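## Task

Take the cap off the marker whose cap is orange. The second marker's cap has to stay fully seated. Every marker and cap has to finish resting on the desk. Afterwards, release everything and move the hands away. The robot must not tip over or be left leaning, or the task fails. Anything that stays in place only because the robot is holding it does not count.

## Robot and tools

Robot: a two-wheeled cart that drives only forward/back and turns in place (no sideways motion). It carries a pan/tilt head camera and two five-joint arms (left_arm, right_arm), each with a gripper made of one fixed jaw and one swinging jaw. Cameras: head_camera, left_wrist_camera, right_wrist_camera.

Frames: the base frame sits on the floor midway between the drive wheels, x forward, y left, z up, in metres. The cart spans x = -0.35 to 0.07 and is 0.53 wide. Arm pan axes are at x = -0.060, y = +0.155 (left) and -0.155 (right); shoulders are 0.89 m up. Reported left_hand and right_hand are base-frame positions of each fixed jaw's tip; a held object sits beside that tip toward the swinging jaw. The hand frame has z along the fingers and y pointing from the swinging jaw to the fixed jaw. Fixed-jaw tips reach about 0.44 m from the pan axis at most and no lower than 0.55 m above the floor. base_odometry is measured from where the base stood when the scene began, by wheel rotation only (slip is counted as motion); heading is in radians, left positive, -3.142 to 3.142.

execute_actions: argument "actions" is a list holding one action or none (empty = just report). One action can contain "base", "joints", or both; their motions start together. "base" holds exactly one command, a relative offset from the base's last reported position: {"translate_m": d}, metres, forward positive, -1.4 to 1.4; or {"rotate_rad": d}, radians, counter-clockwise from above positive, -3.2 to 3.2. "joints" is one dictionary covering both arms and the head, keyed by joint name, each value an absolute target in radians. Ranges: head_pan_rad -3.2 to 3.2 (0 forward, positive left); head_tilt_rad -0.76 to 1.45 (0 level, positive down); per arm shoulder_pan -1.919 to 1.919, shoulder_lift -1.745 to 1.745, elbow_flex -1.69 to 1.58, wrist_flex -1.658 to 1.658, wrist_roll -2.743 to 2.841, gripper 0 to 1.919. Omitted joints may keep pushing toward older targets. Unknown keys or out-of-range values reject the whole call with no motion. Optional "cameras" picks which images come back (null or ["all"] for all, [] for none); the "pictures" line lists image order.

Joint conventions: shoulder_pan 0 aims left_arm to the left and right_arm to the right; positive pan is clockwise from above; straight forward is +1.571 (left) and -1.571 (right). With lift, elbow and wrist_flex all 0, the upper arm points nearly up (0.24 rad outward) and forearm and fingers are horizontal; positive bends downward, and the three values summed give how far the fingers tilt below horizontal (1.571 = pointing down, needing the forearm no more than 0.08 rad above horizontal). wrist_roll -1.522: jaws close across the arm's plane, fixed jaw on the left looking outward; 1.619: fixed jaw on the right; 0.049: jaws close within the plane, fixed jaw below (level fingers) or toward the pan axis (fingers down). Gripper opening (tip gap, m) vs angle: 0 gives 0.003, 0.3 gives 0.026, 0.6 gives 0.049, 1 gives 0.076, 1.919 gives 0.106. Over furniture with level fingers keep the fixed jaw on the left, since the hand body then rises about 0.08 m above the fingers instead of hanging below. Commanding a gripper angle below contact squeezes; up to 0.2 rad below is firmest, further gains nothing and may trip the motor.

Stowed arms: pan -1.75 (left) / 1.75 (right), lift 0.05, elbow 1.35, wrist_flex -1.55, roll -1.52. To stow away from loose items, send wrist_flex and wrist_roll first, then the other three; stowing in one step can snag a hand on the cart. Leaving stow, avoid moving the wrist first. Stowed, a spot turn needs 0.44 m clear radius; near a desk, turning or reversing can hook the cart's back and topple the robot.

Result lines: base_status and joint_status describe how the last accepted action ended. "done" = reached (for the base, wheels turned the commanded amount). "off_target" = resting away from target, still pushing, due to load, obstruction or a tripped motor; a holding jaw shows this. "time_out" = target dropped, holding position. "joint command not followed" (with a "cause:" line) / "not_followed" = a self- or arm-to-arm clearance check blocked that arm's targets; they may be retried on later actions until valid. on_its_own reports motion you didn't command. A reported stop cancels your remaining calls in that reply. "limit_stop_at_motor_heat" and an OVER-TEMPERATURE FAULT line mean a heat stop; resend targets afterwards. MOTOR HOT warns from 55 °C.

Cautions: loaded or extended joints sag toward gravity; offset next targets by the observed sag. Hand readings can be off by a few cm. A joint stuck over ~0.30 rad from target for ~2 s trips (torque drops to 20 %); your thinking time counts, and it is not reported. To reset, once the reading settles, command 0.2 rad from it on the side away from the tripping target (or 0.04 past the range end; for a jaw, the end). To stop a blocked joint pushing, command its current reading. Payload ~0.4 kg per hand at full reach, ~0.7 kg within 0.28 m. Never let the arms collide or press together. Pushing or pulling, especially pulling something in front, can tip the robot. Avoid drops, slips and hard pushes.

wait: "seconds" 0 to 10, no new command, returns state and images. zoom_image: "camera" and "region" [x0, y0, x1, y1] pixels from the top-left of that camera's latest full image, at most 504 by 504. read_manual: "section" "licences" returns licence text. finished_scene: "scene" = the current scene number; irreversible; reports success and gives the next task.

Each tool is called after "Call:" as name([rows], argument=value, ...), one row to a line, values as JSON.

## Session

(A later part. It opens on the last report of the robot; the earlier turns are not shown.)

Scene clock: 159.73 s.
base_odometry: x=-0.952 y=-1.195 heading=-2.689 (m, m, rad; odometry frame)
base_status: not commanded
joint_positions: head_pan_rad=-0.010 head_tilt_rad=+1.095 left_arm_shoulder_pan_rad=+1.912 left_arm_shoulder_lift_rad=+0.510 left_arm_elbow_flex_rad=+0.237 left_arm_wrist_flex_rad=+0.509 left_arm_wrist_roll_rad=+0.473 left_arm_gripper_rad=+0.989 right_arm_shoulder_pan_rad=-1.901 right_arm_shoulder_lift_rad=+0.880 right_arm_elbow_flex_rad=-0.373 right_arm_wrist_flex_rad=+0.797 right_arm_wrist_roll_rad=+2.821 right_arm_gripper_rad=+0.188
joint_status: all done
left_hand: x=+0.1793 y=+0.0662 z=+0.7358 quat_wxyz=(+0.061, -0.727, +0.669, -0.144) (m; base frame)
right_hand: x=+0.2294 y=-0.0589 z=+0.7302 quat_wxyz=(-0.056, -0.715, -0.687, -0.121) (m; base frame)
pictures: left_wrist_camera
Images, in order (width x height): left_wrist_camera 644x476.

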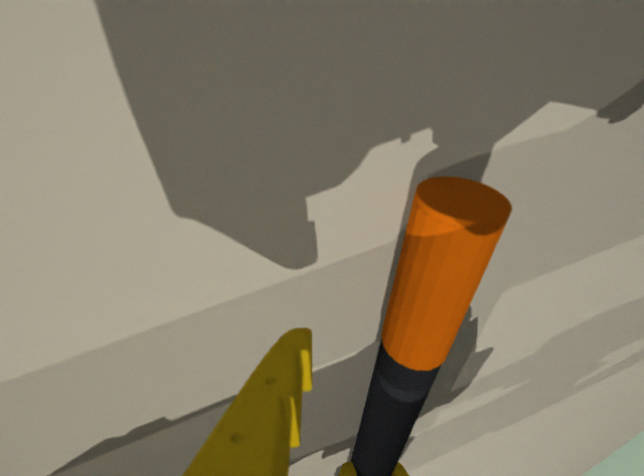

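Call:
execute_actions([
  {"joints":{"left_arm_shoulder_pan_rad":1.83,"left_arm_shoulder_lift_rad":0.54,"left_arm_elbow_flex_rad":0.17,"left_arm_wrist_flex_rad":0.5}},
], cameras=["left_wrist_camera","head_camera"])

Scene clock: 160.73 s.
base_odometry: x=-0.952 y=-1.195 heading=-2.689 (m, m, rad; odometry frame)
base_status: not commanded
joint_positions: head_pan_rad=-0.010 head_tilt_rad=+1.095 left_arm_shoulder_pan_rad=+1.838 left_arm_shoulder_lift_rad=+0.552 left_arm_elbow_flex_rad=+0.196 left_arm_wrist_flex_rad=+0.509 left_arm_wrist_roll_rad=+0.473 left_arm_gripper_rad=+0.989 right_arm_shoulder_pan_rad=-1.901 right_arm_shoulder_lift_rad=+0.880 right_arm_elbow_flex_rad=-0.373 right_arm_wrist_flex_rad=+0.797 right_arm_wrist_roll_rad=+2.821 right_arm_gripper_rad=+0.188
joint_status: all done
left_hand: x=+0.1885 y=+0.0832 z=+0.7325 quat_wxyz=(+0.067, -0.751, +0.641, -0.142) (m; base frame)
right_hand: x=+0.2294 y=-0.0589 z=+0.7302 quat_wxyz=(-0.056, -0.715, -0.687, -0.121) (m; base frame)
pictures: head_camera, left_wrist_camera
Images, in order (width x height): head_camera 644x476, left_wrist_camera 644x476.

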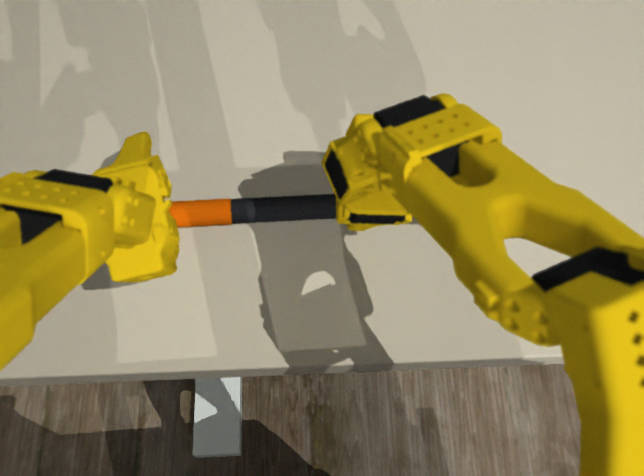

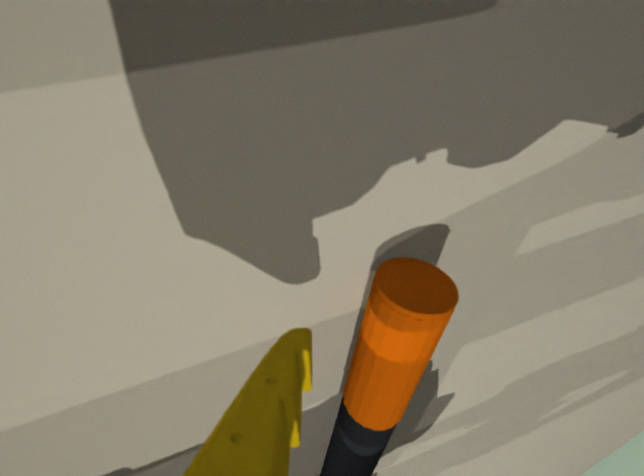

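Close.

Call:
execute_actions([
  {"joints":{"left_arm_gripper_rad":0.02}},
], cameras=["left_wrist_camera","head_camera"])

Scene clock: 161.93 s.
base_odometry: x=-0.952 y=-1.195 heading=-2.689 (m, m, rad; odometry frame)
base_status: not commanded
joint_positions: head_pan_rad=-0.010 head_tilt_rad=+1.095 left_arm_shoulder_pan_rad=+1.837 left_arm_shoulder_lift_rad=+0.552 left_arm_elbow_flex_rad=+0.191 left_arm_wrist_flex_rad=+0.507 left_arm_wrist_roll_rad=+0.473 left_arm_gripper_rad=+0.032 right_arm_shoulder_pan_rad=-1.901 right_arm_shoulder_lift_rad=+0.880 right_arm_elbow_flex_rad=-0.373 right_arm_wrist_flex_rad=+0.797 right_arm_wrist_roll_rad=+2.821 right_arm_gripper_rad=+0.188
joint_status: all done
left_hand: x=+0.1899 y=+0.0832 z=+0.7332 quat_wxyz=(+0.068, -0.751, +0.641, -0.144) (m; base frame)
right_hand: x=+0.2294 y=-0.0589 z=+0.7302 quat_wxyz=(-0.056, -0.715, -0.687, -0.121) (m; base frame)
pictures: head_camera, left_wrist_camera
Images, in order (width x height): head_camera 644x476, left_wrist_camera 644x476.

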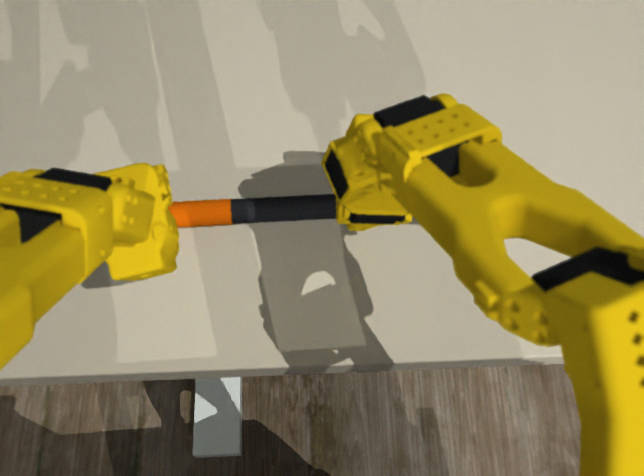

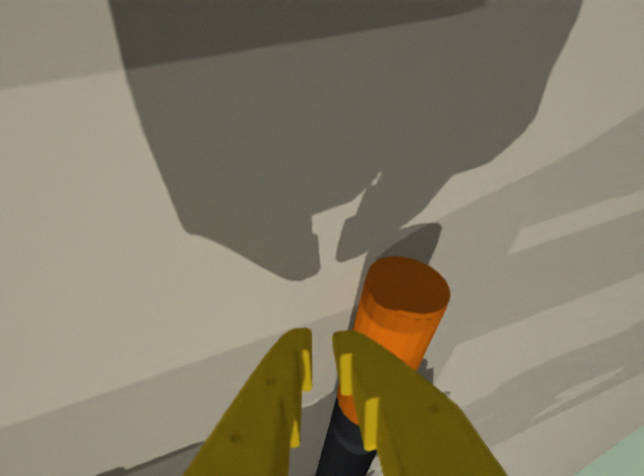

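Call:
execute_actions([
  {"joints":{"right_arm_gripper_rad":0.8,"left_arm_shoulder_lift_rad":0.3,"left_arm_gripper_rad":1.0}},
], cameras=[])

Call:
execute_actions([
  {"joints":{"right_arm_shoulder_lift_rad":0.6}},
], cameras=[])

Call:
execute_actions([
  {"base":{"translate_m":-0.08},"joints":{"right_arm_shoulder_pan_rad":-1.83,"right_arm_shoulder_lift_rad":0.95,"right_arm_elbow_flex_rad":-0.75,"right_arm_wrist_flex_rad":0.75}},
], cameras=["head_camera","right_wrist_camera"])

Scene clock: 164.47 s.
base_odometry: x=-0.952 y=-1.195 heading=-2.689 (m, m, rad; odometry frame)
base_status: not commanded
joint_positions: head_pan_rad=-0.010 head_tilt_rad=+1.095 left_arm_shoulder_pan_rad=+1.837 left_arm_shoulder_lift_rad=+0.351 left_arm_elbow_flex_rad=+0.191 left_arm_wrist_flex_rad=+0.507 left_arm_wrist_roll_rad=+0.473 left_arm_gripper_rad=+0.988 right_arm_shoulder_pan_rad=-1.901 right_arm_shoulder_lift_rad=+0.880 right_arm_elbow_flex_rad=-0.373 right_arm_wrist_flex_rad=+0.797 right_arm_wrist_roll_rad=+2.821 right_arm_gripper_rad=+0.791
joint_status: all done
left_hand: x=+0.2164 y=+0.0760 z=+0.7823 quat_wxyz=(+0.110, -0.735, +0.627, -0.233) (m; base frame)
right_hand: x=+0.2294 y=-0.0589 z=+0.7302 quat_wxyz=(-0.056, -0.715, -0.687, -0.121) (m; base frame)
pictures: none
No camera images: the call's "cameras" was empty. Leave "cameras" out to get every camera's image.

Scene clock: 165.33 s.
base_odometry: x=-0.952 y=-1.195 heading=-2.689 (m, m, rad; odometry frame)
base_status: not commanded
joint_positions: head_pan_rad=-0.010 head_tilt_rad=+1.095 left_arm_shoulder_pan_rad=+1.837 left_arm_shoulder_lift_rad=+0.351 left_arm_elbow_flex_rad=+0.191 left_arm_wrist_flex_rad=+0.507 left_arm_wrist_roll_rad=+0.473 left_arm_gripper_rad=+0.989 right_arm_shoulder_pan_rad=-1.901 right_arm_shoulder_lift_rad=+0.656 right_arm_elbow_flex_rad=-0.373 right_arm_wrist_flex_rad=+0.797 right_arm_wrist_roll_rad=+2.821 right_arm_gripper_rad=+0.791
joint_status: all done
left_hand: x=+0.2164 y=+0.0760 z=+0.7823 quat_wxyz=(+0.110, -0.735, +0.627, -0.233) (m; base frame)
right_hand: x=+0.2573 y=-0.0493 z=+0.7953 quat_wxyz=(-0.103, -0.699, -0.672, -0.220) (m; base frame)
pictures: none
No camera images: the call's "cameras" was empty. Leave "cameras" out to get every camera's image.

Scene clock: 166.60 s.
base_odometry: x=-0.880 y=-1.160 heading=-2.692 (m, m, rad; odometry frame)
base_status: done
joint_positions: head_pan_rad=-0.010 head_tilt_rad=+1.095 left_arm_shoulder_pan_rad=+1.837 left_arm_shoulder_lift_rad=+0.349 left_arm_elbow_flex_rad=+0.191 left_arm_wrist_flex_rad=+0.507 left_arm_wrist_roll_rad=+0.473 left_arm_gripper_rad=+0.989 right_arm_shoulder_pan_rad=-1.839 right_arm_shoulder_lift_rad=+0.974 right_arm_elbow_flex_rad=-0.710 right_arm_wrist_flex_rad=+0.761 right_arm_wrist_roll_rad=+2.821 right_arm_gripper_rad=+0.791
joint_status: all done
left_hand: x=+0.2166 y=+0.0759 z=+0.7827 quat_wxyz=(+0.110, -0.735, +0.627, -0.234) (m; base frame)
right_hand: x=+0.2884 y=-0.0621 z=+0.7707 quat_wxyz=(-0.121, -0.714, -0.646, -0.241) (m; base frame)
pictures: head_camera, right_wrist_camera
Images, in order (width x height): head_camera 644x476, right_wrist_camera 644x476.

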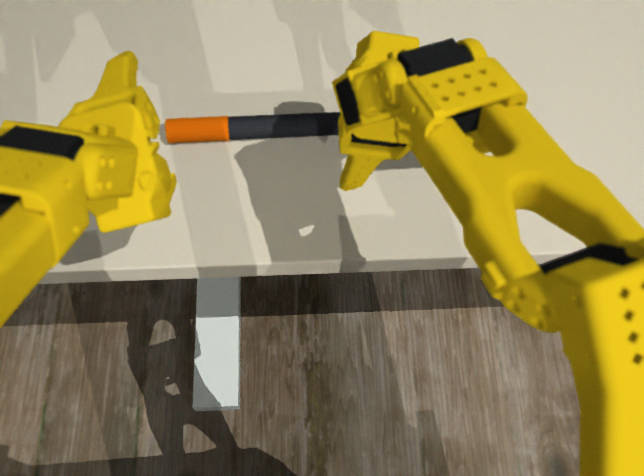

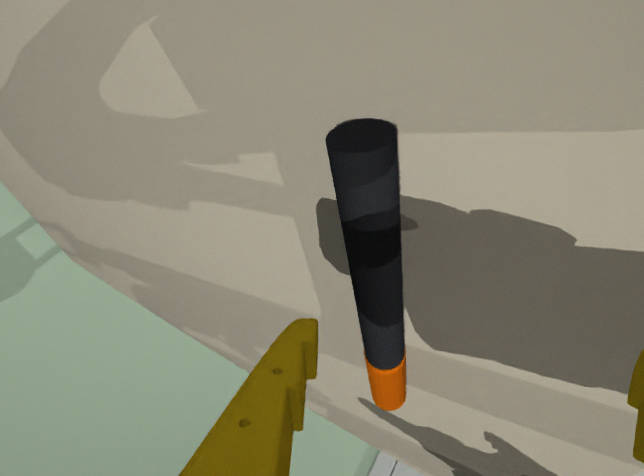

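Call:
execute_actions([
  {"base":{"translate_m":0.045}},
], cameras=[])

Call:
execute_actions([
  {"joints":{"right_arm_shoulder_lift_rad":1.08,"right_arm_wrist_flex_rad":0.7,"right_arm_shoulder_pan_rad":-1.8}},
], cameras=["head_camera","right_wrist_camera"])

Scene clock: 167.83 s.
base_odometry: x=-0.921 y=-1.179 heading=-2.690 (m, m, rad; odometry frame)
base_status: done
joint_positions: head_pan_rad=-0.010 head_tilt_rad=+1.095 left_arm_shoulder_pan_rad=+1.837 left_arm_shoulder_lift_rad=+0.349 left_arm_elbow_flex_rad=+0.191 left_arm_wrist_flex_rad=+0.507 left_arm_wrist_roll_rad=+0.473 left_arm_gripper_rad=+0.989 right_arm_shoulder_pan_rad=-1.839 right_arm_shoulder_lift_rad=+0.974 right_arm_elbow_flex_rad=-0.712 right_arm_wrist_flex_rad=+0.760 right_arm_wrist_roll_rad=+2.821 right_arm_gripper_rad=+0.791
joint_status: not commanded
left_hand: x=+0.2166 y=+0.0759 z=+0.7827 quat_wxyz=(+0.110, -0.735, +0.627, -0.234) (m; base frame)
right_hand: x=+0.2888 y=-0.0619 z=+0.7711 quat_wxyz=(-0.122, -0.714, -0.645, -0.242) (m; base frame)
pictures: none
No camera images: the call's "cameras" was empty. Leave "cameras" out to get every camera's image.

Scene clock: 168.53 s.
base_odometry: x=-0.921 y=-1.179 heading=-2.690 (m, m, rad; odometry frame)
base_status: not commanded
joint_positions: head_pan_rad=-0.010 head_tilt_rad=+1.095 left_arm_shoulder_pan_rad=+1.837 left_arm_shoulder_lift_rad=+0.349 left_arm_elbow_flex_rad=+0.191 left_arm_wrist_flex_rad=+0.507 left_arm_wrist_roll_rad=+0.473 left_arm_gripper_rad=+0.989 right_arm_shoulder_pan_rad=-1.810 right_arm_shoulder_lift_rad=+1.092 right_arm_elbow_flex_rad=-0.721 right_arm_wrist_flex_rad=+0.711 right_arm_wrist_roll_rad=+2.821 right_arm_gripper_rad=+0.792
joint_status: all done
left_hand: x=+0.2166 y=+0.0759 z=+0.7827 quat_wxyz=(+0.110, -0.735, +0.627, -0.234) (m; base frame)
right_hand: x=+0.2834 y=-0.0741 z=+0.7388 quat_wxyz=(-0.112, -0.729, -0.640, -0.215) (m; base frame)
pictures: head_camera, right_wrist_camera
Images, in order (width x height): head_camera 644x476, right_wrist_camera 644x476.

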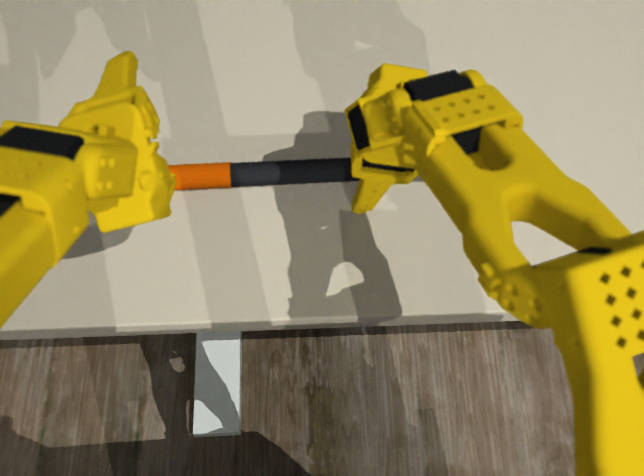

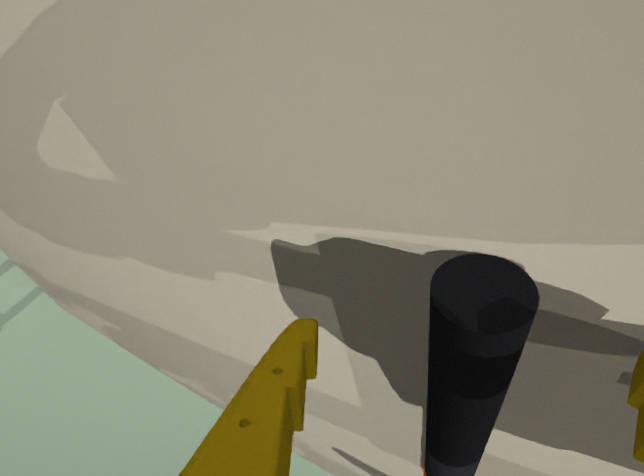

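Call:
execute_actions([
  {"joints":{"right_arm_shoulder_lift_rad":1.1,"right_arm_shoulder_pan_rad":-1.83}},
], cameras=["right_wrist_camera"])

Call:
execute_actions([
  {"joints":{"right_arm_gripper_rad":0.02}},
], cameras=["head_camera","right_wrist_camera"])

Scene clock: 169.50 s.
base_odometry: x=-0.921 y=-1.179 heading=-2.690 (m, m, rad; odometry frame)
base_status: not commanded
joint_positions: head_pan_rad=-0.010 head_tilt_rad=+1.095 left_arm_shoulder_pan_rad=+1.837 left_arm_shoulder_lift_rad=+0.349 left_arm_elbow_flex_rad=+0.191 left_arm_wrist_flex_rad=+0.507 left_arm_wrist_roll_rad=+0.473 left_arm_gripper_rad=+0.989 right_arm_shoulder_pan_rad=-1.813 right_arm_shoulder_lift_rad=+1.101 right_arm_elbow_flex_rad=-0.732 right_arm_wrist_flex_rad=+0.709 right_arm_wrist_roll_rad=+2.821 right_arm_gripper_rad=+0.792
joint_status: all done
left_hand: x=+0.2166 y=+0.0759 z=+0.7827 quat_wxyz=(+0.110, -0.735, +0.627, -0.234) (m; base frame)
right_hand: x=+0.2839 y=-0.0729 z=+0.7382 quat_wxyz=(-0.112, -0.728, -0.641, -0.216) (m; base frame)
pictures: right_wrist_camera
Images, in order (width x height): right_wrist_camera 644x476.

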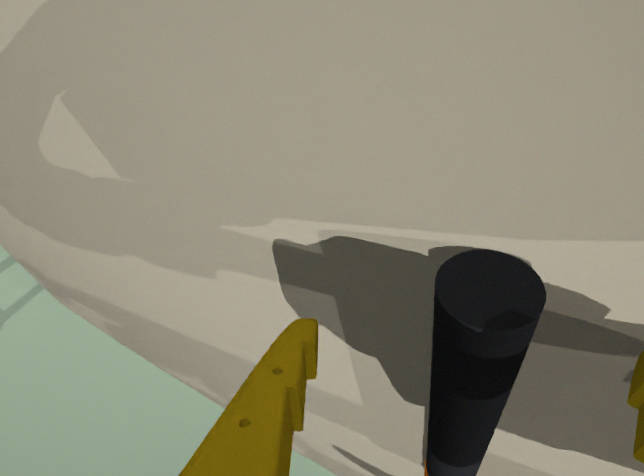

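Scene clock: 170.47 s.
base_odometry: x=-0.921 y=-1.179 heading=-2.690 (m, m, rad; odometry frame)
base_status: not commanded
joint_positions: head_pan_rad=-0.010 head_tilt_rad=+1.095 left_arm_shoulder_pan_rad=+1.837 left_arm_shoulder_lift_rad=+0.349 left_arm_elbow_flex_rad=+0.191 left_arm_wrist_flex_rad=+0.507 left_arm_wrist_roll_rad=+0.473 left_arm_gripper_rad=+0.989 right_arm_shoulder_pan_rad=-1.821 right_arm_shoulder_lift_rad=+1.123 right_arm_elbow_flex_rad=-0.735 right_arm_wrist_flex_rad=+0.705 right_arm_wrist_roll_rad=+2.821 right_arm_gripper_rad=+0.031
joint_status: all done
left_hand: x=+0.2166 y=+0.0759 z=+0.7827 quat_wxyz=(+0.110, -0.735, +0.627, -0.234) (m; base frame)
right_hand: x=+0.2811 y=-0.0708 z=+0.7323 quat_wxyz=(-0.108, -0.727, -0.645, -0.211) (m; base frame)
pictures: head_camera, right_wrist_camera
Images, in order (width x height): head_camera 644x476, right_wrist_camera 644x476.

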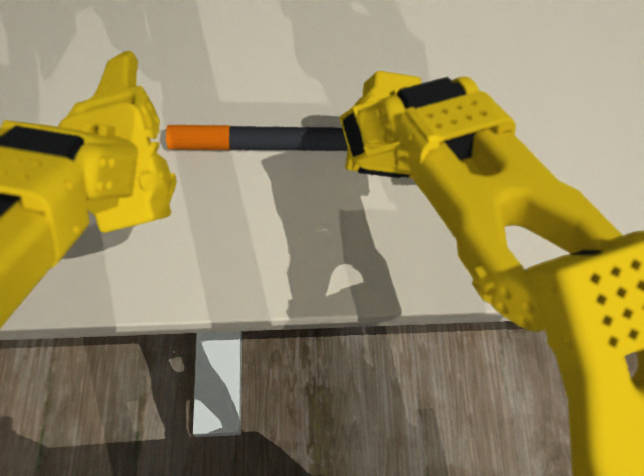

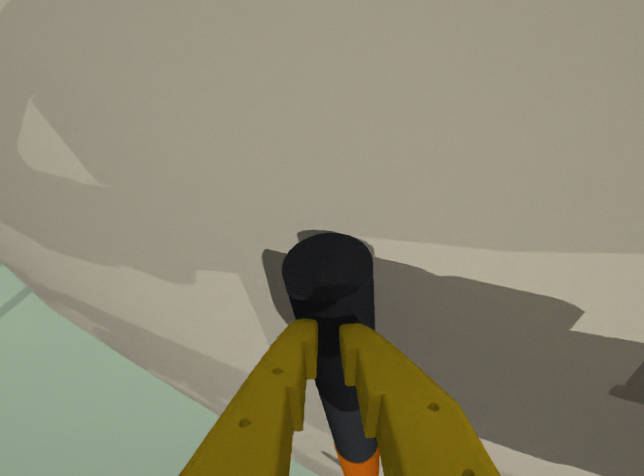

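Call:
execute_actions([
  {"joints":{"right_arm_shoulder_lift_rad":0.8}},
], cameras=[])

Call:
execute_actions([
  {"joints":{"right_arm_wrist_roll_rad":-0.2,"right_arm_gripper_rad":1.0,"right_arm_shoulder_pan_rad":-1.8}},
], cameras=[])

Call:
execute_actions([
  {"joints":{"right_arm_shoulder_lift_rad":0.95,"right_arm_elbow_flex_rad":-0.6,"right_arm_wrist_flex_rad":0.75}},
], cameras=["head_camera","right_wrist_camera"])

Scene clock: 172.10 s.
base_odometry: x=-0.921 y=-1.179 heading=-2.690 (m, m, rad; odometry frame)
base_status: not commanded
joint_positions: head_pan_rad=-0.010 head_tilt_rad=+1.095 left_arm_shoulder_pan_rad=+1.837 left_arm_shoulder_lift_rad=+0.349 left_arm_elbow_flex_rad=+0.191 left_arm_wrist_flex_rad=+0.507 left_arm_wrist_roll_rad=+0.473 left_arm_gripper_rad=+0.989 right_arm_shoulder_pan_rad=-1.821 right_arm_shoulder_lift_rad=+0.862 right_arm_elbow_flex_rad=-0.735 right_arm_wrist_flex_rad=+0.705 right_arm_wrist_roll_rad=+2.821 right_arm_gripper_rad=+0.029
joint_status: all done
left_hand: x=+0.2166 y=+0.0759 z=+0.7827 quat_wxyz=(+0.110, -0.735, +0.627, -0.234) (m; base frame)
right_hand: x=+0.3110 y=-0.0631 z=+0.8205 quat_wxyz=(-0.165, -0.697, -0.619, -0.321) (m; base frame)
pictures: none
No camera images: the call's "cameras" was empty. Leave "cameras" out to get every camera's image.

Scene clock: 175.20 s.
base_odometry: x=-0.921 y=-1.179 heading=-2.690 (m, m, rad; odometry frame)
base_status: not commanded
joint_positions: head_pan_rad=-0.010 head_tilt_rad=+1.095 left_arm_shoulder_pan_rad=+1.837 left_arm_shoulder_lift_rad=+0.349 left_arm_elbow_flex_rad=+0.191 left_arm_wrist_flex_rad=+0.507 left_arm_wrist_roll_rad=+0.473 left_arm_gripper_rad=+0.989 right_arm_shoulder_pan_rad=-1.810 right_arm_shoulder_lift_rad=+0.862 right_arm_elbow_flex_rad=-0.735 right_arm_wrist_flex_rad=+0.705 right_arm_wrist_roll_rad=-0.189 right_arm_gripper_rad=+0.991
joint_status: all done
left_hand: x=+0.2166 y=+0.0759 z=+0.7827 quat_wxyz=(+0.110, -0.735, +0.627, -0.234) (m; base frame)
right_hand: x=+0.3000 y=-0.0656 z=+0.8103 quat_wxyz=(+0.309, -0.660, +0.659, -0.188) (m; base frame)
pictures: none
No camera images: the call's "cameras" was empty. Leave "cameras" out to get every camera's image.

Scene clock: 175.93 s.
base_odometry: x=-0.921 y=-1.179 heading=-2.690 (m, m, rad; odometry frame)
base_status: not commanded
joint_positions: head_pan_rad=-0.010 head_tilt_rad=+1.095 left_arm_shoulder_pan_rad=+1.837 left_arm_shoulder_lift_rad=+0.349 left_arm_elbow_flex_rad=+0.191 left_arm_wrist_flex_rad=+0.507 left_arm_wrist_roll_rad=+0.473 left_arm_gripper_rad=+0.989 right_arm_shoulder_pan_rad=-1.810 right_arm_shoulder_lift_rad=+0.975 right_arm_elbow_flex_rad=-0.592 right_arm_wrist_flex_rad=+0.748 right_arm_wrist_roll_rad=-0.189 right_arm_gripper_rad=+0.991
joint_status: all done
left_hand: x=+0.2166 y=+0.0759 z=+0.7827 quat_wxyz=(+0.110, -0.735, +0.627, -0.234) (m; base frame)
right_hand: x=+0.2580 y=-0.0759 z=+0.7398 quat_wxyz=(+0.186, -0.691, +0.689, -0.114) (m; base frame)
pictures: head_camera, right_wrist_camera
Images, in order (width x height): head_camera 644x476, right_wrist_camera 644x476.

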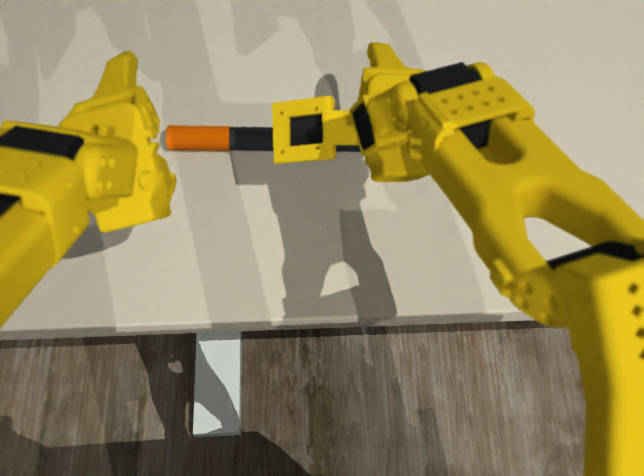

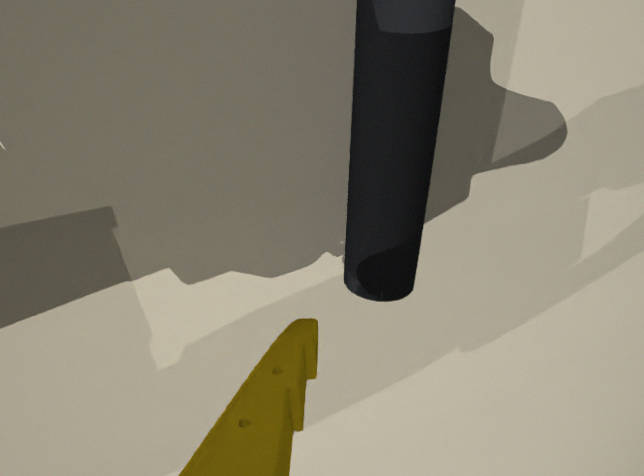

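Call:
execute_actions([
  {"joints":{"right_arm_shoulder_pan_rad":-1.9,"right_arm_wrist_roll_rad":-0.28}},
], cameras=[])

Call:
execute_actions([
  {"joints":{"right_arm_shoulder_lift_rad":1.0,"right_arm_wrist_flex_rad":0.72}},
], cameras=["right_wrist_camera"])

Scene clock: 177.00 s.
base_odometry: x=-0.921 y=-1.179 heading=-2.690 (m, m, rad; odometry frame)
base_status: not commanded
joint_positions: head_pan_rad=-0.010 head_tilt_rad=+1.095 left_arm_shoulder_pan_rad=+1.837 left_arm_shoulder_lift_rad=+0.349 left_arm_elbow_flex_rad=+0.191 left_arm_wrist_flex_rad=+0.507 left_arm_wrist_roll_rad=+0.473 left_arm_gripper_rad=+0.989 right_arm_shoulder_pan_rad=-1.890 right_arm_shoulder_lift_rad=+0.975 right_arm_elbow_flex_rad=-0.592 right_arm_wrist_flex_rad=+0.748 right_arm_wrist_roll_rad=-0.270 right_arm_gripper_rad=+0.991
joint_status: all done
left_hand: x=+0.2166 y=+0.0759 z=+0.7827 quat_wxyz=(+0.110, -0.735, +0.627, -0.234) (m; base frame)
right_hand: x=+0.2507 y=-0.0501 z=+0.7399 quat_wxyz=(+0.195, -0.690, +0.690, -0.098) (m; base frame)
pictures: none
No camera images: the call's "cameras" was empty. Leave "cameras" out to get every camera's image.

Scene clock: 177.60 s.
base_odometry: x=-0.921 y=-1.179 heading=-2.690 (m, m, rad; odometry frame)
base_status: not commanded
joint_positions: head_pan_rad=-0.010 head_tilt_rad=+1.095 left_arm_shoulder_pan_rad=+1.837 left_arm_shoulder_lift_rad=+0.349 left_arm_elbow_flex_rad=+0.191 left_arm_wrist_flex_rad=+0.507 left_arm_wrist_roll_rad=+0.473 left_arm_gripper_rad=+0.989 right_arm_shoulder_pan_rad=-1.890 right_arm_shoulder_lift_rad=+1.023 right_arm_elbow_flex_rad=-0.592 right_arm_wrist_flex_rad=+0.731 right_arm_wrist_roll_rad=-0.270 right_arm_gripper_rad=+0.991
joint_status: all done
left_hand: x=+0.2166 y=+0.0759 z=+0.7827 quat_wxyz=(+0.110, -0.735, +0.627, -0.234) (m; base frame)
right_hand: x=+0.2458 y=-0.0518 z=+0.7268 quat_wxyz=(+0.182, -0.692, +0.692, -0.091) (m; base frame)
pictures: right_wrist_camera
Images, in order (width x height): right_wrist_camera 644x476.

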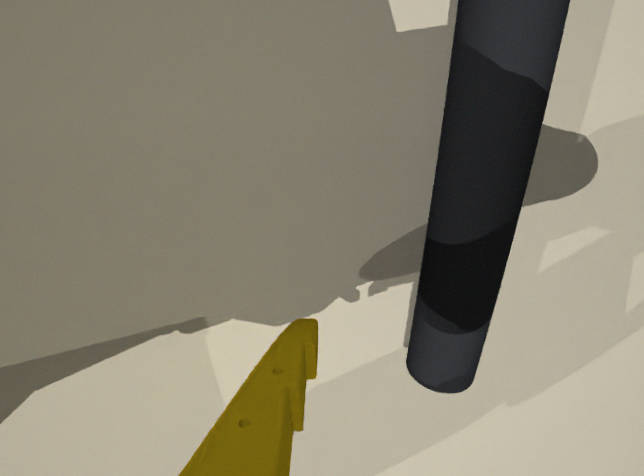

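Call:
execute_actions([
  {"joints":{"right_arm_gripper_rad":0.02}},
], cameras=["head_camera","right_wrist_camera"])

Scene clock: 178.93 s.
base_odometry: x=-0.921 y=-1.179 heading=-2.690 (m, m, rad; odometry frame)
base_status: not commanded
joint_positions: head_pan_rad=-0.010 head_tilt_rad=+1.095 left_arm_shoulder_pan_rad=+1.837 left_arm_shoulder_lift_rad=+0.349 left_arm_elbow_flex_rad=+0.191 left_arm_wrist_flex_rad=+0.507 left_arm_wrist_roll_rad=+0.473 left_arm_gripper_rad=+0.989 right_arm_shoulder_pan_rad=-1.890 right_arm_shoulder_lift_rad=+1.023 right_arm_elbow_flex_rad=-0.592 right_arm_wrist_flex_rad=+0.731 right_arm_wrist_roll_rad=-0.270 right_arm_gripper_rad=+0.030
joint_status: all done
left_hand: x=+0.2166 y=+0.0759 z=+0.7827 quat_wxyz=(+0.110, -0.735, +0.627, -0.234) (m; base frame)
right_hand: x=+0.2458 y=-0.0518 z=+0.7268 quat_wxyz=(+0.182, -0.692, +0.692, -0.091) (m; base frame)
pictures: head_camera, right_wrist_camera
Images, in order (width x height): head_camera 644x476, right_wrist_camera 644x476.

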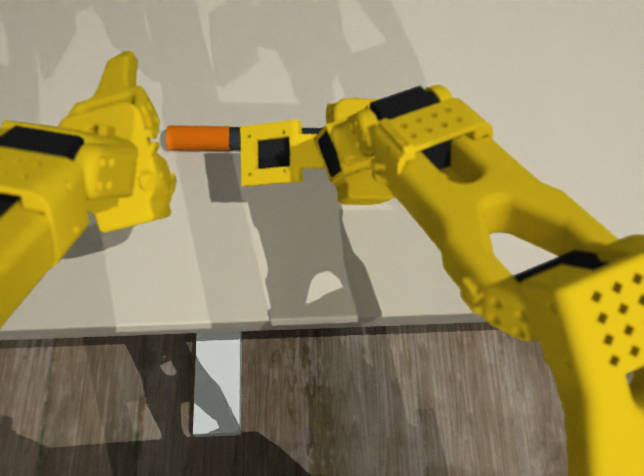

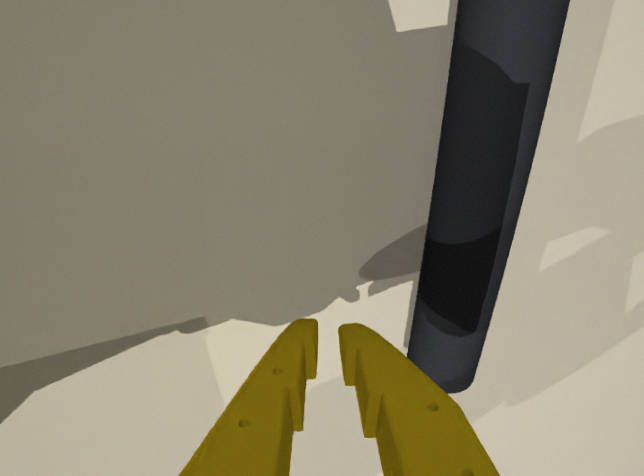

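Call:
execute_actions([
  {"joints":{"right_arm_shoulder_lift_rad":0.6,"right_arm_shoulder_pan_rad":-1.4,"left_arm_shoulder_pan_rad":1.9,"left_arm_shoulder_lift_rad":0.75,"left_arm_elbow_flex_rad":-0.35,"left_arm_wrist_flex_rad":0.7,"left_arm_wrist_roll_rad":0.35}},
], cameras=["head_camera","left_wrist_camera"])

Scene clock: 181.20 s.
base_odometry: x=-0.921 y=-1.179 heading=-2.690 (m, m, rad; odometry frame)
base_status: not commanded
joint_positions: head_pan_rad=-0.010 head_tilt_rad=+1.095 left_arm_shoulder_pan_rad=+1.892 left_arm_shoulder_lift_rad=+0.767 left_arm_elbow_flex_rad=-0.318 left_arm_wrist_flex_rad=+0.698 left_arm_wrist_roll_rad=+0.358 left_arm_gripper_rad=+0.989 right_arm_shoulder_pan_rad=-1.410 right_arm_shoulder_lift_rad=+0.659 right_arm_elbow_flex_rad=-0.592 right_arm_wrist_flex_rad=+0.731 right_arm_wrist_roll_rad=-0.270 right_arm_gripper_rad=+0.029
joint_status: all done
left_hand: x=+0.2351 y=+0.0539 z=+0.7526 quat_wxyz=(+0.096, -0.687, +0.695, -0.188) (m; base frame)
right_hand: x=+0.2987 y=-0.2111 z=+0.8417 quat_wxyz=(+0.287, -0.481, +0.792, -0.245) (m; base frame)
pictures: head_camera, left_wrist_camera
Images, in order (width x height): head_camera 644x476, left_wrist_camera 644x476.

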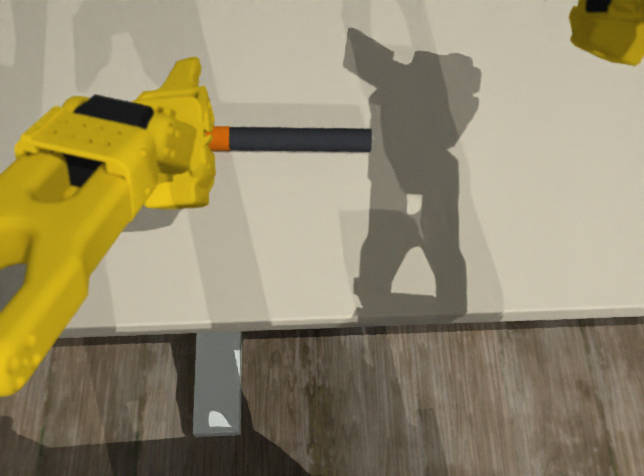

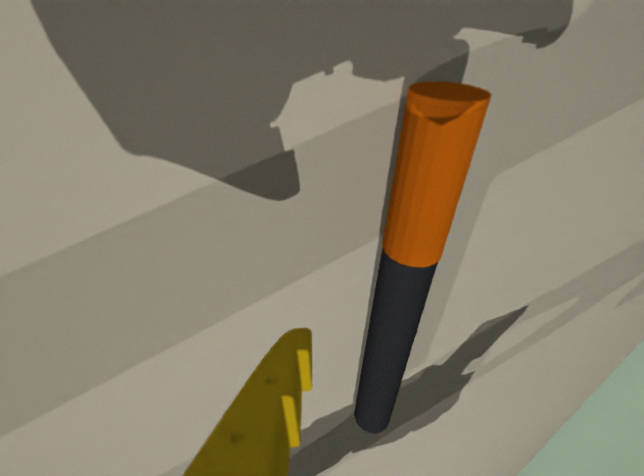

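Call:
execute_actions([
  {"joints":{"left_arm_shoulder_lift_rad":0.85,"left_arm_wrist_flex_rad":0.66,"left_arm_shoulder_pan_rad":1.84}},
], cameras=["head_camera","left_wrist_camera"])

Scene clock: 182.43 s.
base_odometry: x=-0.921 y=-1.179 heading=-2.690 (m, m, rad; odometry frame)
base_status: not commanded
joint_positions: head_pan_rad=-0.010 head_tilt_rad=+1.095 left_arm_shoulder_pan_rad=+1.847 left_arm_shoulder_lift_rad=+0.868 left_arm_elbow_flex_rad=-0.321 left_arm_wrist_flex_rad=+0.670 left_arm_wrist_roll_rad=+0.358 left_arm_gripper_rad=+0.989 right_arm_shoulder_pan_rad=-1.410 right_arm_shoulder_lift_rad=+0.659 right_arm_elbow_flex_rad=-0.592 right_arm_wrist_flex_rad=+0.731 right_arm_wrist_roll_rad=-0.270 right_arm_gripper_rad=+0.029
joint_status: all done
left_hand: x=+0.2289 y=+0.0701 z=+0.7266 quat_wxyz=(+0.083, -0.707, +0.685, -0.155) (m; base frame)
right_hand: x=+0.2987 y=-0.2111 z=+0.8417 quat_wxyz=(+0.287, -0.481, +0.792, -0.245) (m; base frame)
pictures: head_camera, left_wrist_camera
Images, in order (width x height): head_camera 644x476, left_wrist_camera 644x476.

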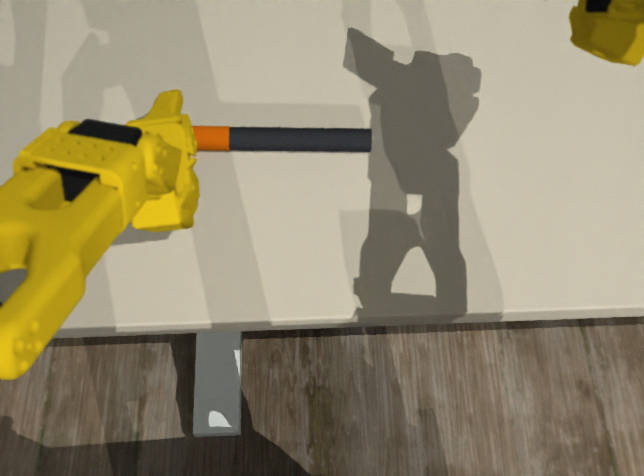

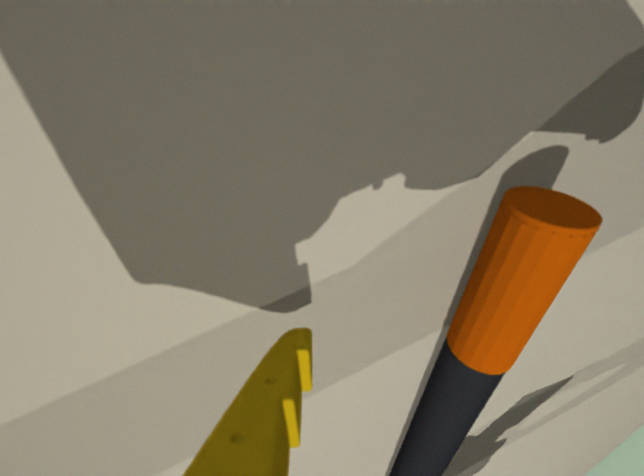

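Call:
execute_actions([
  {"base":{"translate_m":0.035},"joints":{"left_arm_shoulder_pan_rad":1.82}},
], cameras=["head_camera","left_wrist_camera"])

Scene clock: 183.70 s.
base_odometry: x=-0.953 y=-1.195 heading=-2.690 (m, m, rad; odometry frame)
base_status: done
joint_positions: head_pan_rad=-0.010 head_tilt_rad=+1.095 left_arm_shoulder_pan_rad=+1.826 left_arm_shoulder_lift_rad=+0.868 left_arm_elbow_flex_rad=-0.321 left_arm_wrist_flex_rad=+0.668 left_arm_wrist_roll_rad=+0.358 left_arm_gripper_rad=+0.989 right_arm_shoulder_pan_rad=-1.410 right_arm_shoulder_lift_rad=+0.659 right_arm_elbow_flex_rad=-0.592 right_arm_wrist_flex_rad=+0.731 right_arm_wrist_roll_rad=-0.270 right_arm_gripper_rad=+0.029
joint_status: all done
left_hand: x=+0.2309 y=+0.0763 z=+0.7267 quat_wxyz=(+0.085, -0.715, +0.677, -0.155) (m; base frame)
right_hand: x=+0.2987 y=-0.2111 z=+0.8417 quat_wxyz=(+0.287, -0.481, +0.792, -0.245) (m; base frame)
pictures: head_camera, left_wrist_camera
Images, in order (width x height): head_camera 644x476, left_wrist_camera 644x476.

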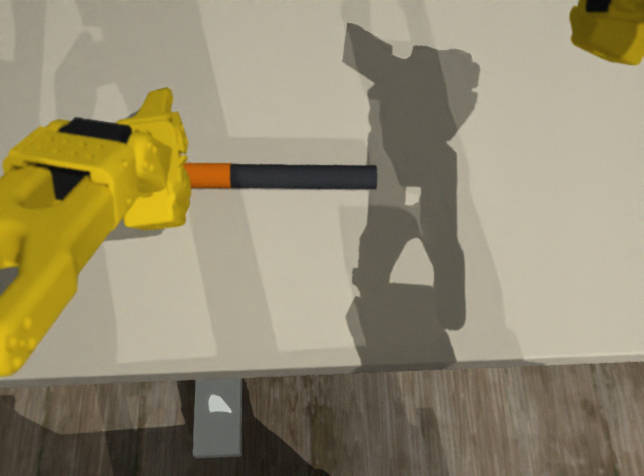

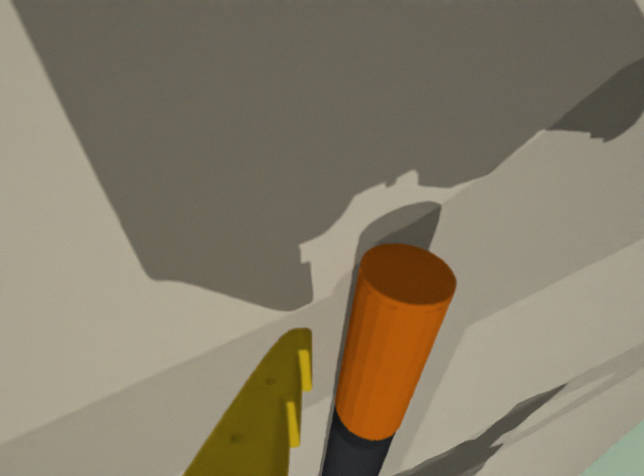

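Call:
execute_actions([
  {"joints":{"left_arm_gripper_rad":0.02}},
], cameras=["head_camera","left_wrist_camera"])

Scene clock: 185.03 s.
base_odometry: x=-0.953 y=-1.195 heading=-2.690 (m, m, rad; odometry frame)
base_status: not commanded
joint_positions: head_pan_rad=-0.010 head_tilt_rad=+1.095 left_arm_shoulder_pan_rad=+1.826 left_arm_shoulder_lift_rad=+0.868 left_arm_elbow_flex_rad=-0.323 left_arm_wrist_flex_rad=+0.668 left_arm_wrist_roll_rad=+0.358 left_arm_gripper_rad=+0.199 right_arm_shoulder_pan_rad=-1.410 right_arm_shoulder_lift_rad=+0.659 right_arm_elbow_flex_rad=-0.592 right_arm_wrist_flex_rad=+0.731 right_arm_wrist_roll_rad=-0.270 right_arm_gripper_rad=+0.029
joint_status: left_arm_gripper_rad off_target (ended at +0.199, target +0.020)
left_hand: x=+0.2312 y=+0.0762 z=+0.7270 quat_wxyz=(+0.086, -0.714, +0.677, -0.156) (m; base frame)
right_hand: x=+0.2987 y=-0.2111 z=+0.8417 quat_wxyz=(+0.287, -0.481, +0.792, -0.245) (m; base frame)
pictures: head_camera, left_wrist_camera
Images, in order (width x height): head_camera 644x476, left_wrist_camera 644x476.

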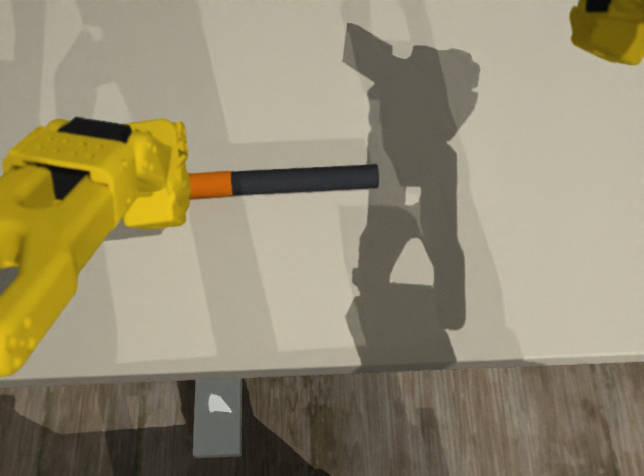

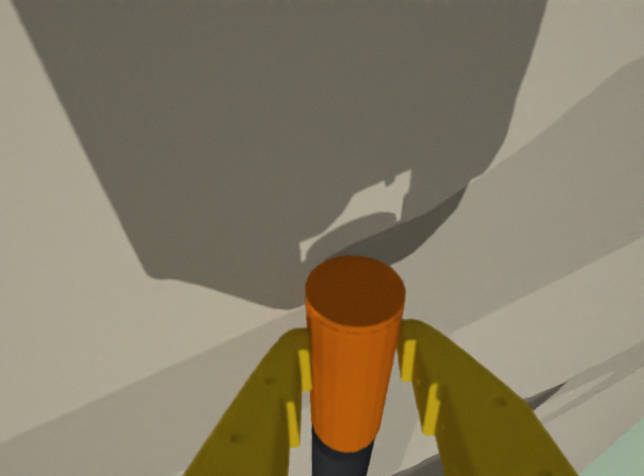

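Call:
execute_actions([
  {"joints":{"left_arm_shoulder_pan_rad":1.919,"right_arm_wrist_roll_rad":2.83,"right_arm_gripper_rad":0.9,"right_arm_shoulder_lift_rad":0.65,"right_arm_elbow_flex_rad":-0.5,"right_arm_wrist_flex_rad":0.8}},
], cameras=[])

Call:
execute_actions([
  {"joints":{"right_arm_shoulder_pan_rad":-1.88,"right_arm_shoulder_lift_rad":0.85}},
], cameras=["head_camera","right_wrist_camera"])

Scene clock: 188.90 s.
base_odometry: x=-0.953 y=-1.195 heading=-2.690 (m, m, rad; odometry frame)
base_status: not commanded
joint_positions: head_pan_rad=-0.010 head_tilt_rad=+1.095 left_arm_shoulder_pan_rad=+1.912 left_arm_shoulder_lift_rad=+0.868 left_arm_elbow_flex_rad=-0.323 left_arm_wrist_flex_rad=+0.668 left_arm_wrist_roll_rad=+0.358 left_arm_gripper_rad=+0.199 right_arm_shoulder_pan_rad=-1.410 right_arm_shoulder_lift_rad=+0.672 right_arm_elbow_flex_rad=-0.492 right_arm_wrist_flex_rad=+0.797 right_arm_wrist_roll_rad=+2.819 right_arm_gripper_rad=+0.891
joint_status: all done
left_hand: x=+0.2233 y=+0.0515 z=+0.7270 quat_wxyz=(+0.079, -0.685, +0.707, -0.159) (m; base frame)
right_hand: x=+0.2872 y=-0.2142 z=+0.8170 quat_wxyz=(-0.184, -0.830, -0.475, -0.228) (m; base frame)
pictures: none
No camera images: the call's "cameras" was empty. Leave "cameras" out to get every camera's image.

Scene clock: 190.00 s.
base_odometry: x=-0.953 y=-1.195 heading=-2.690 (m, m, rad; odometry frame)
base_status: not commanded
joint_positions: head_pan_rad=-0.010 head_tilt_rad=+1.095 left_arm_shoulder_pan_rad=+1.912 left_arm_shoulder_lift_rad=+0.868 left_arm_elbow_flex_rad=-0.323 left_arm_wrist_flex_rad=+0.668 left_arm_wrist_roll_rad=+0.358 left_arm_gripper_rad=+0.199 right_arm_shoulder_pan_rad=-1.870 right_arm_shoulder_lift_rad=+0.871 right_arm_elbow_flex_rad=-0.492 right_arm_wrist_flex_rad=+0.797 right_arm_wrist_roll_rad=+2.819 right_arm_gripper_rad=+0.891
joint_status: all done
left_hand: x=+0.2233 y=+0.0515 z=+0.7270 quat_wxyz=(+0.079, -0.685, +0.707, -0.159) (m; base frame)
right_hand: x=+0.2567 y=-0.0603 z=+0.7548 quat_wxyz=(-0.086, -0.718, -0.668, -0.177) (m; base frame)
pictures: head_camera, right_wrist_camera
Images, in order (width x height): head_camera 644x476, right_wrist_camera 644x476.

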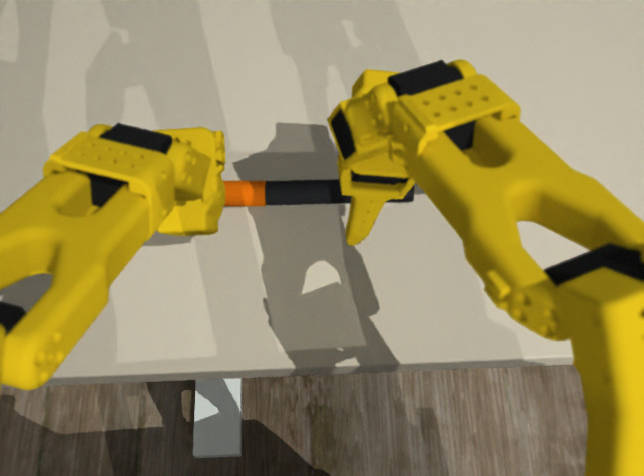

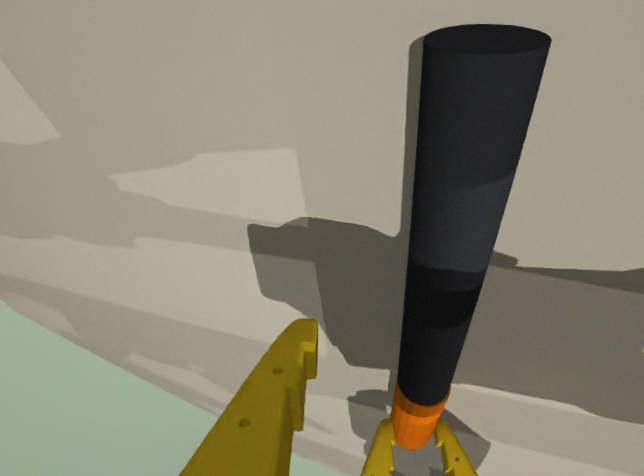

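Call:
execute_actions([
  {"joints":{"right_arm_shoulder_pan_rad":-1.8,"right_arm_shoulder_lift_rad":0.8,"right_arm_elbow_flex_rad":-0.4}},
], cameras=[])

Call:
execute_actions([
  {"joints":{"right_arm_shoulder_lift_rad":0.87}},
], cameras=["head_camera","right_wrist_camera"])

Scene clock: 191.10 s.
base_odometry: x=-0.953 y=-1.195 heading=-2.690 (m, m, rad; odometry frame)
base_status: not commanded
joint_positions: head_pan_rad=-0.010 head_tilt_rad=+1.095 left_arm_shoulder_pan_rad=+1.912 left_arm_shoulder_lift_rad=+0.868 left_arm_elbow_flex_rad=-0.323 left_arm_wrist_flex_rad=+0.668 left_arm_wrist_roll_rad=+0.358 left_arm_gripper_rad=+0.199 right_arm_shoulder_pan_rad=-1.810 right_arm_shoulder_lift_rad=+0.859 right_arm_elbow_flex_rad=-0.396 right_arm_wrist_flex_rad=+0.797 right_arm_wrist_roll_rad=+2.819 right_arm_gripper_rad=+0.891
joint_status: all done
left_hand: x=+0.2233 y=+0.0515 z=+0.7270 quat_wxyz=(+0.079, -0.685, +0.707, -0.159) (m; base frame)
right_hand: x=+0.2449 y=-0.0835 z=+0.7402 quat_wxyz=(-0.072, -0.743, -0.651, -0.137) (m; base frame)
pictures: none
No camera images: the call's "cameras" was empty. Leave "cameras" out to get every camera's image.

Scene clock: 191.77 s.
base_odometry: x=-0.953 y=-1.195 heading=-2.690 (m, m, rad; odometry frame)
base_status: not commanded
joint_positions: head_pan_rad=-0.010 head_tilt_rad=+1.095 left_arm_shoulder_pan_rad=+1.912 left_arm_shoulder_lift_rad=+0.868 left_arm_elbow_flex_rad=-0.323 left_arm_wrist_flex_rad=+0.668 left_arm_wrist_roll_rad=+0.358 left_arm_gripper_rad=+0.199 right_arm_shoulder_pan_rad=-1.810 right_arm_shoulder_lift_rad=+0.889 right_arm_elbow_flex_rad=-0.396 right_arm_wrist_flex_rad=+0.797 right_arm_wrist_roll_rad=+2.819 right_arm_gripper_rad=+0.891
joint_status: all done
left_hand: x=+0.2233 y=+0.0515 z=+0.7270 quat_wxyz=(+0.079, -0.685, +0.707, -0.159) (m; base frame)
right_hand: x=+0.2402 y=-0.0846 z=+0.7316 quat_wxyz=(-0.065, -0.745, -0.653, -0.124) (m; base frame)
pictures: head_camera, right_wrist_camera
Images, in order (width x height): head_camera 644x476, right_wrist_camera 644x476.

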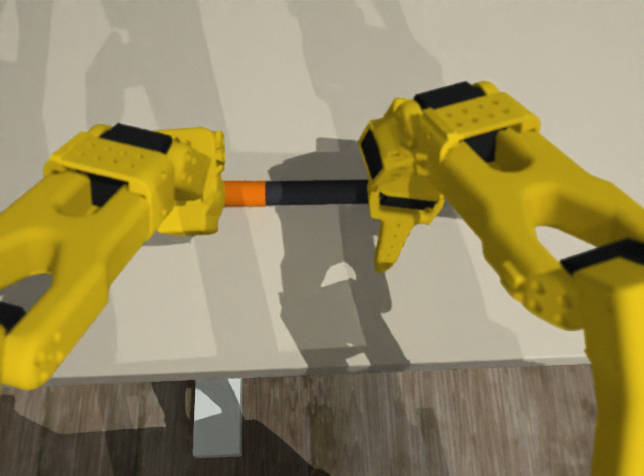

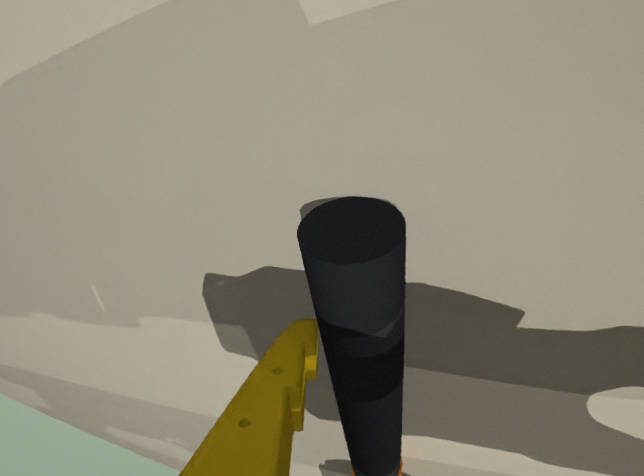

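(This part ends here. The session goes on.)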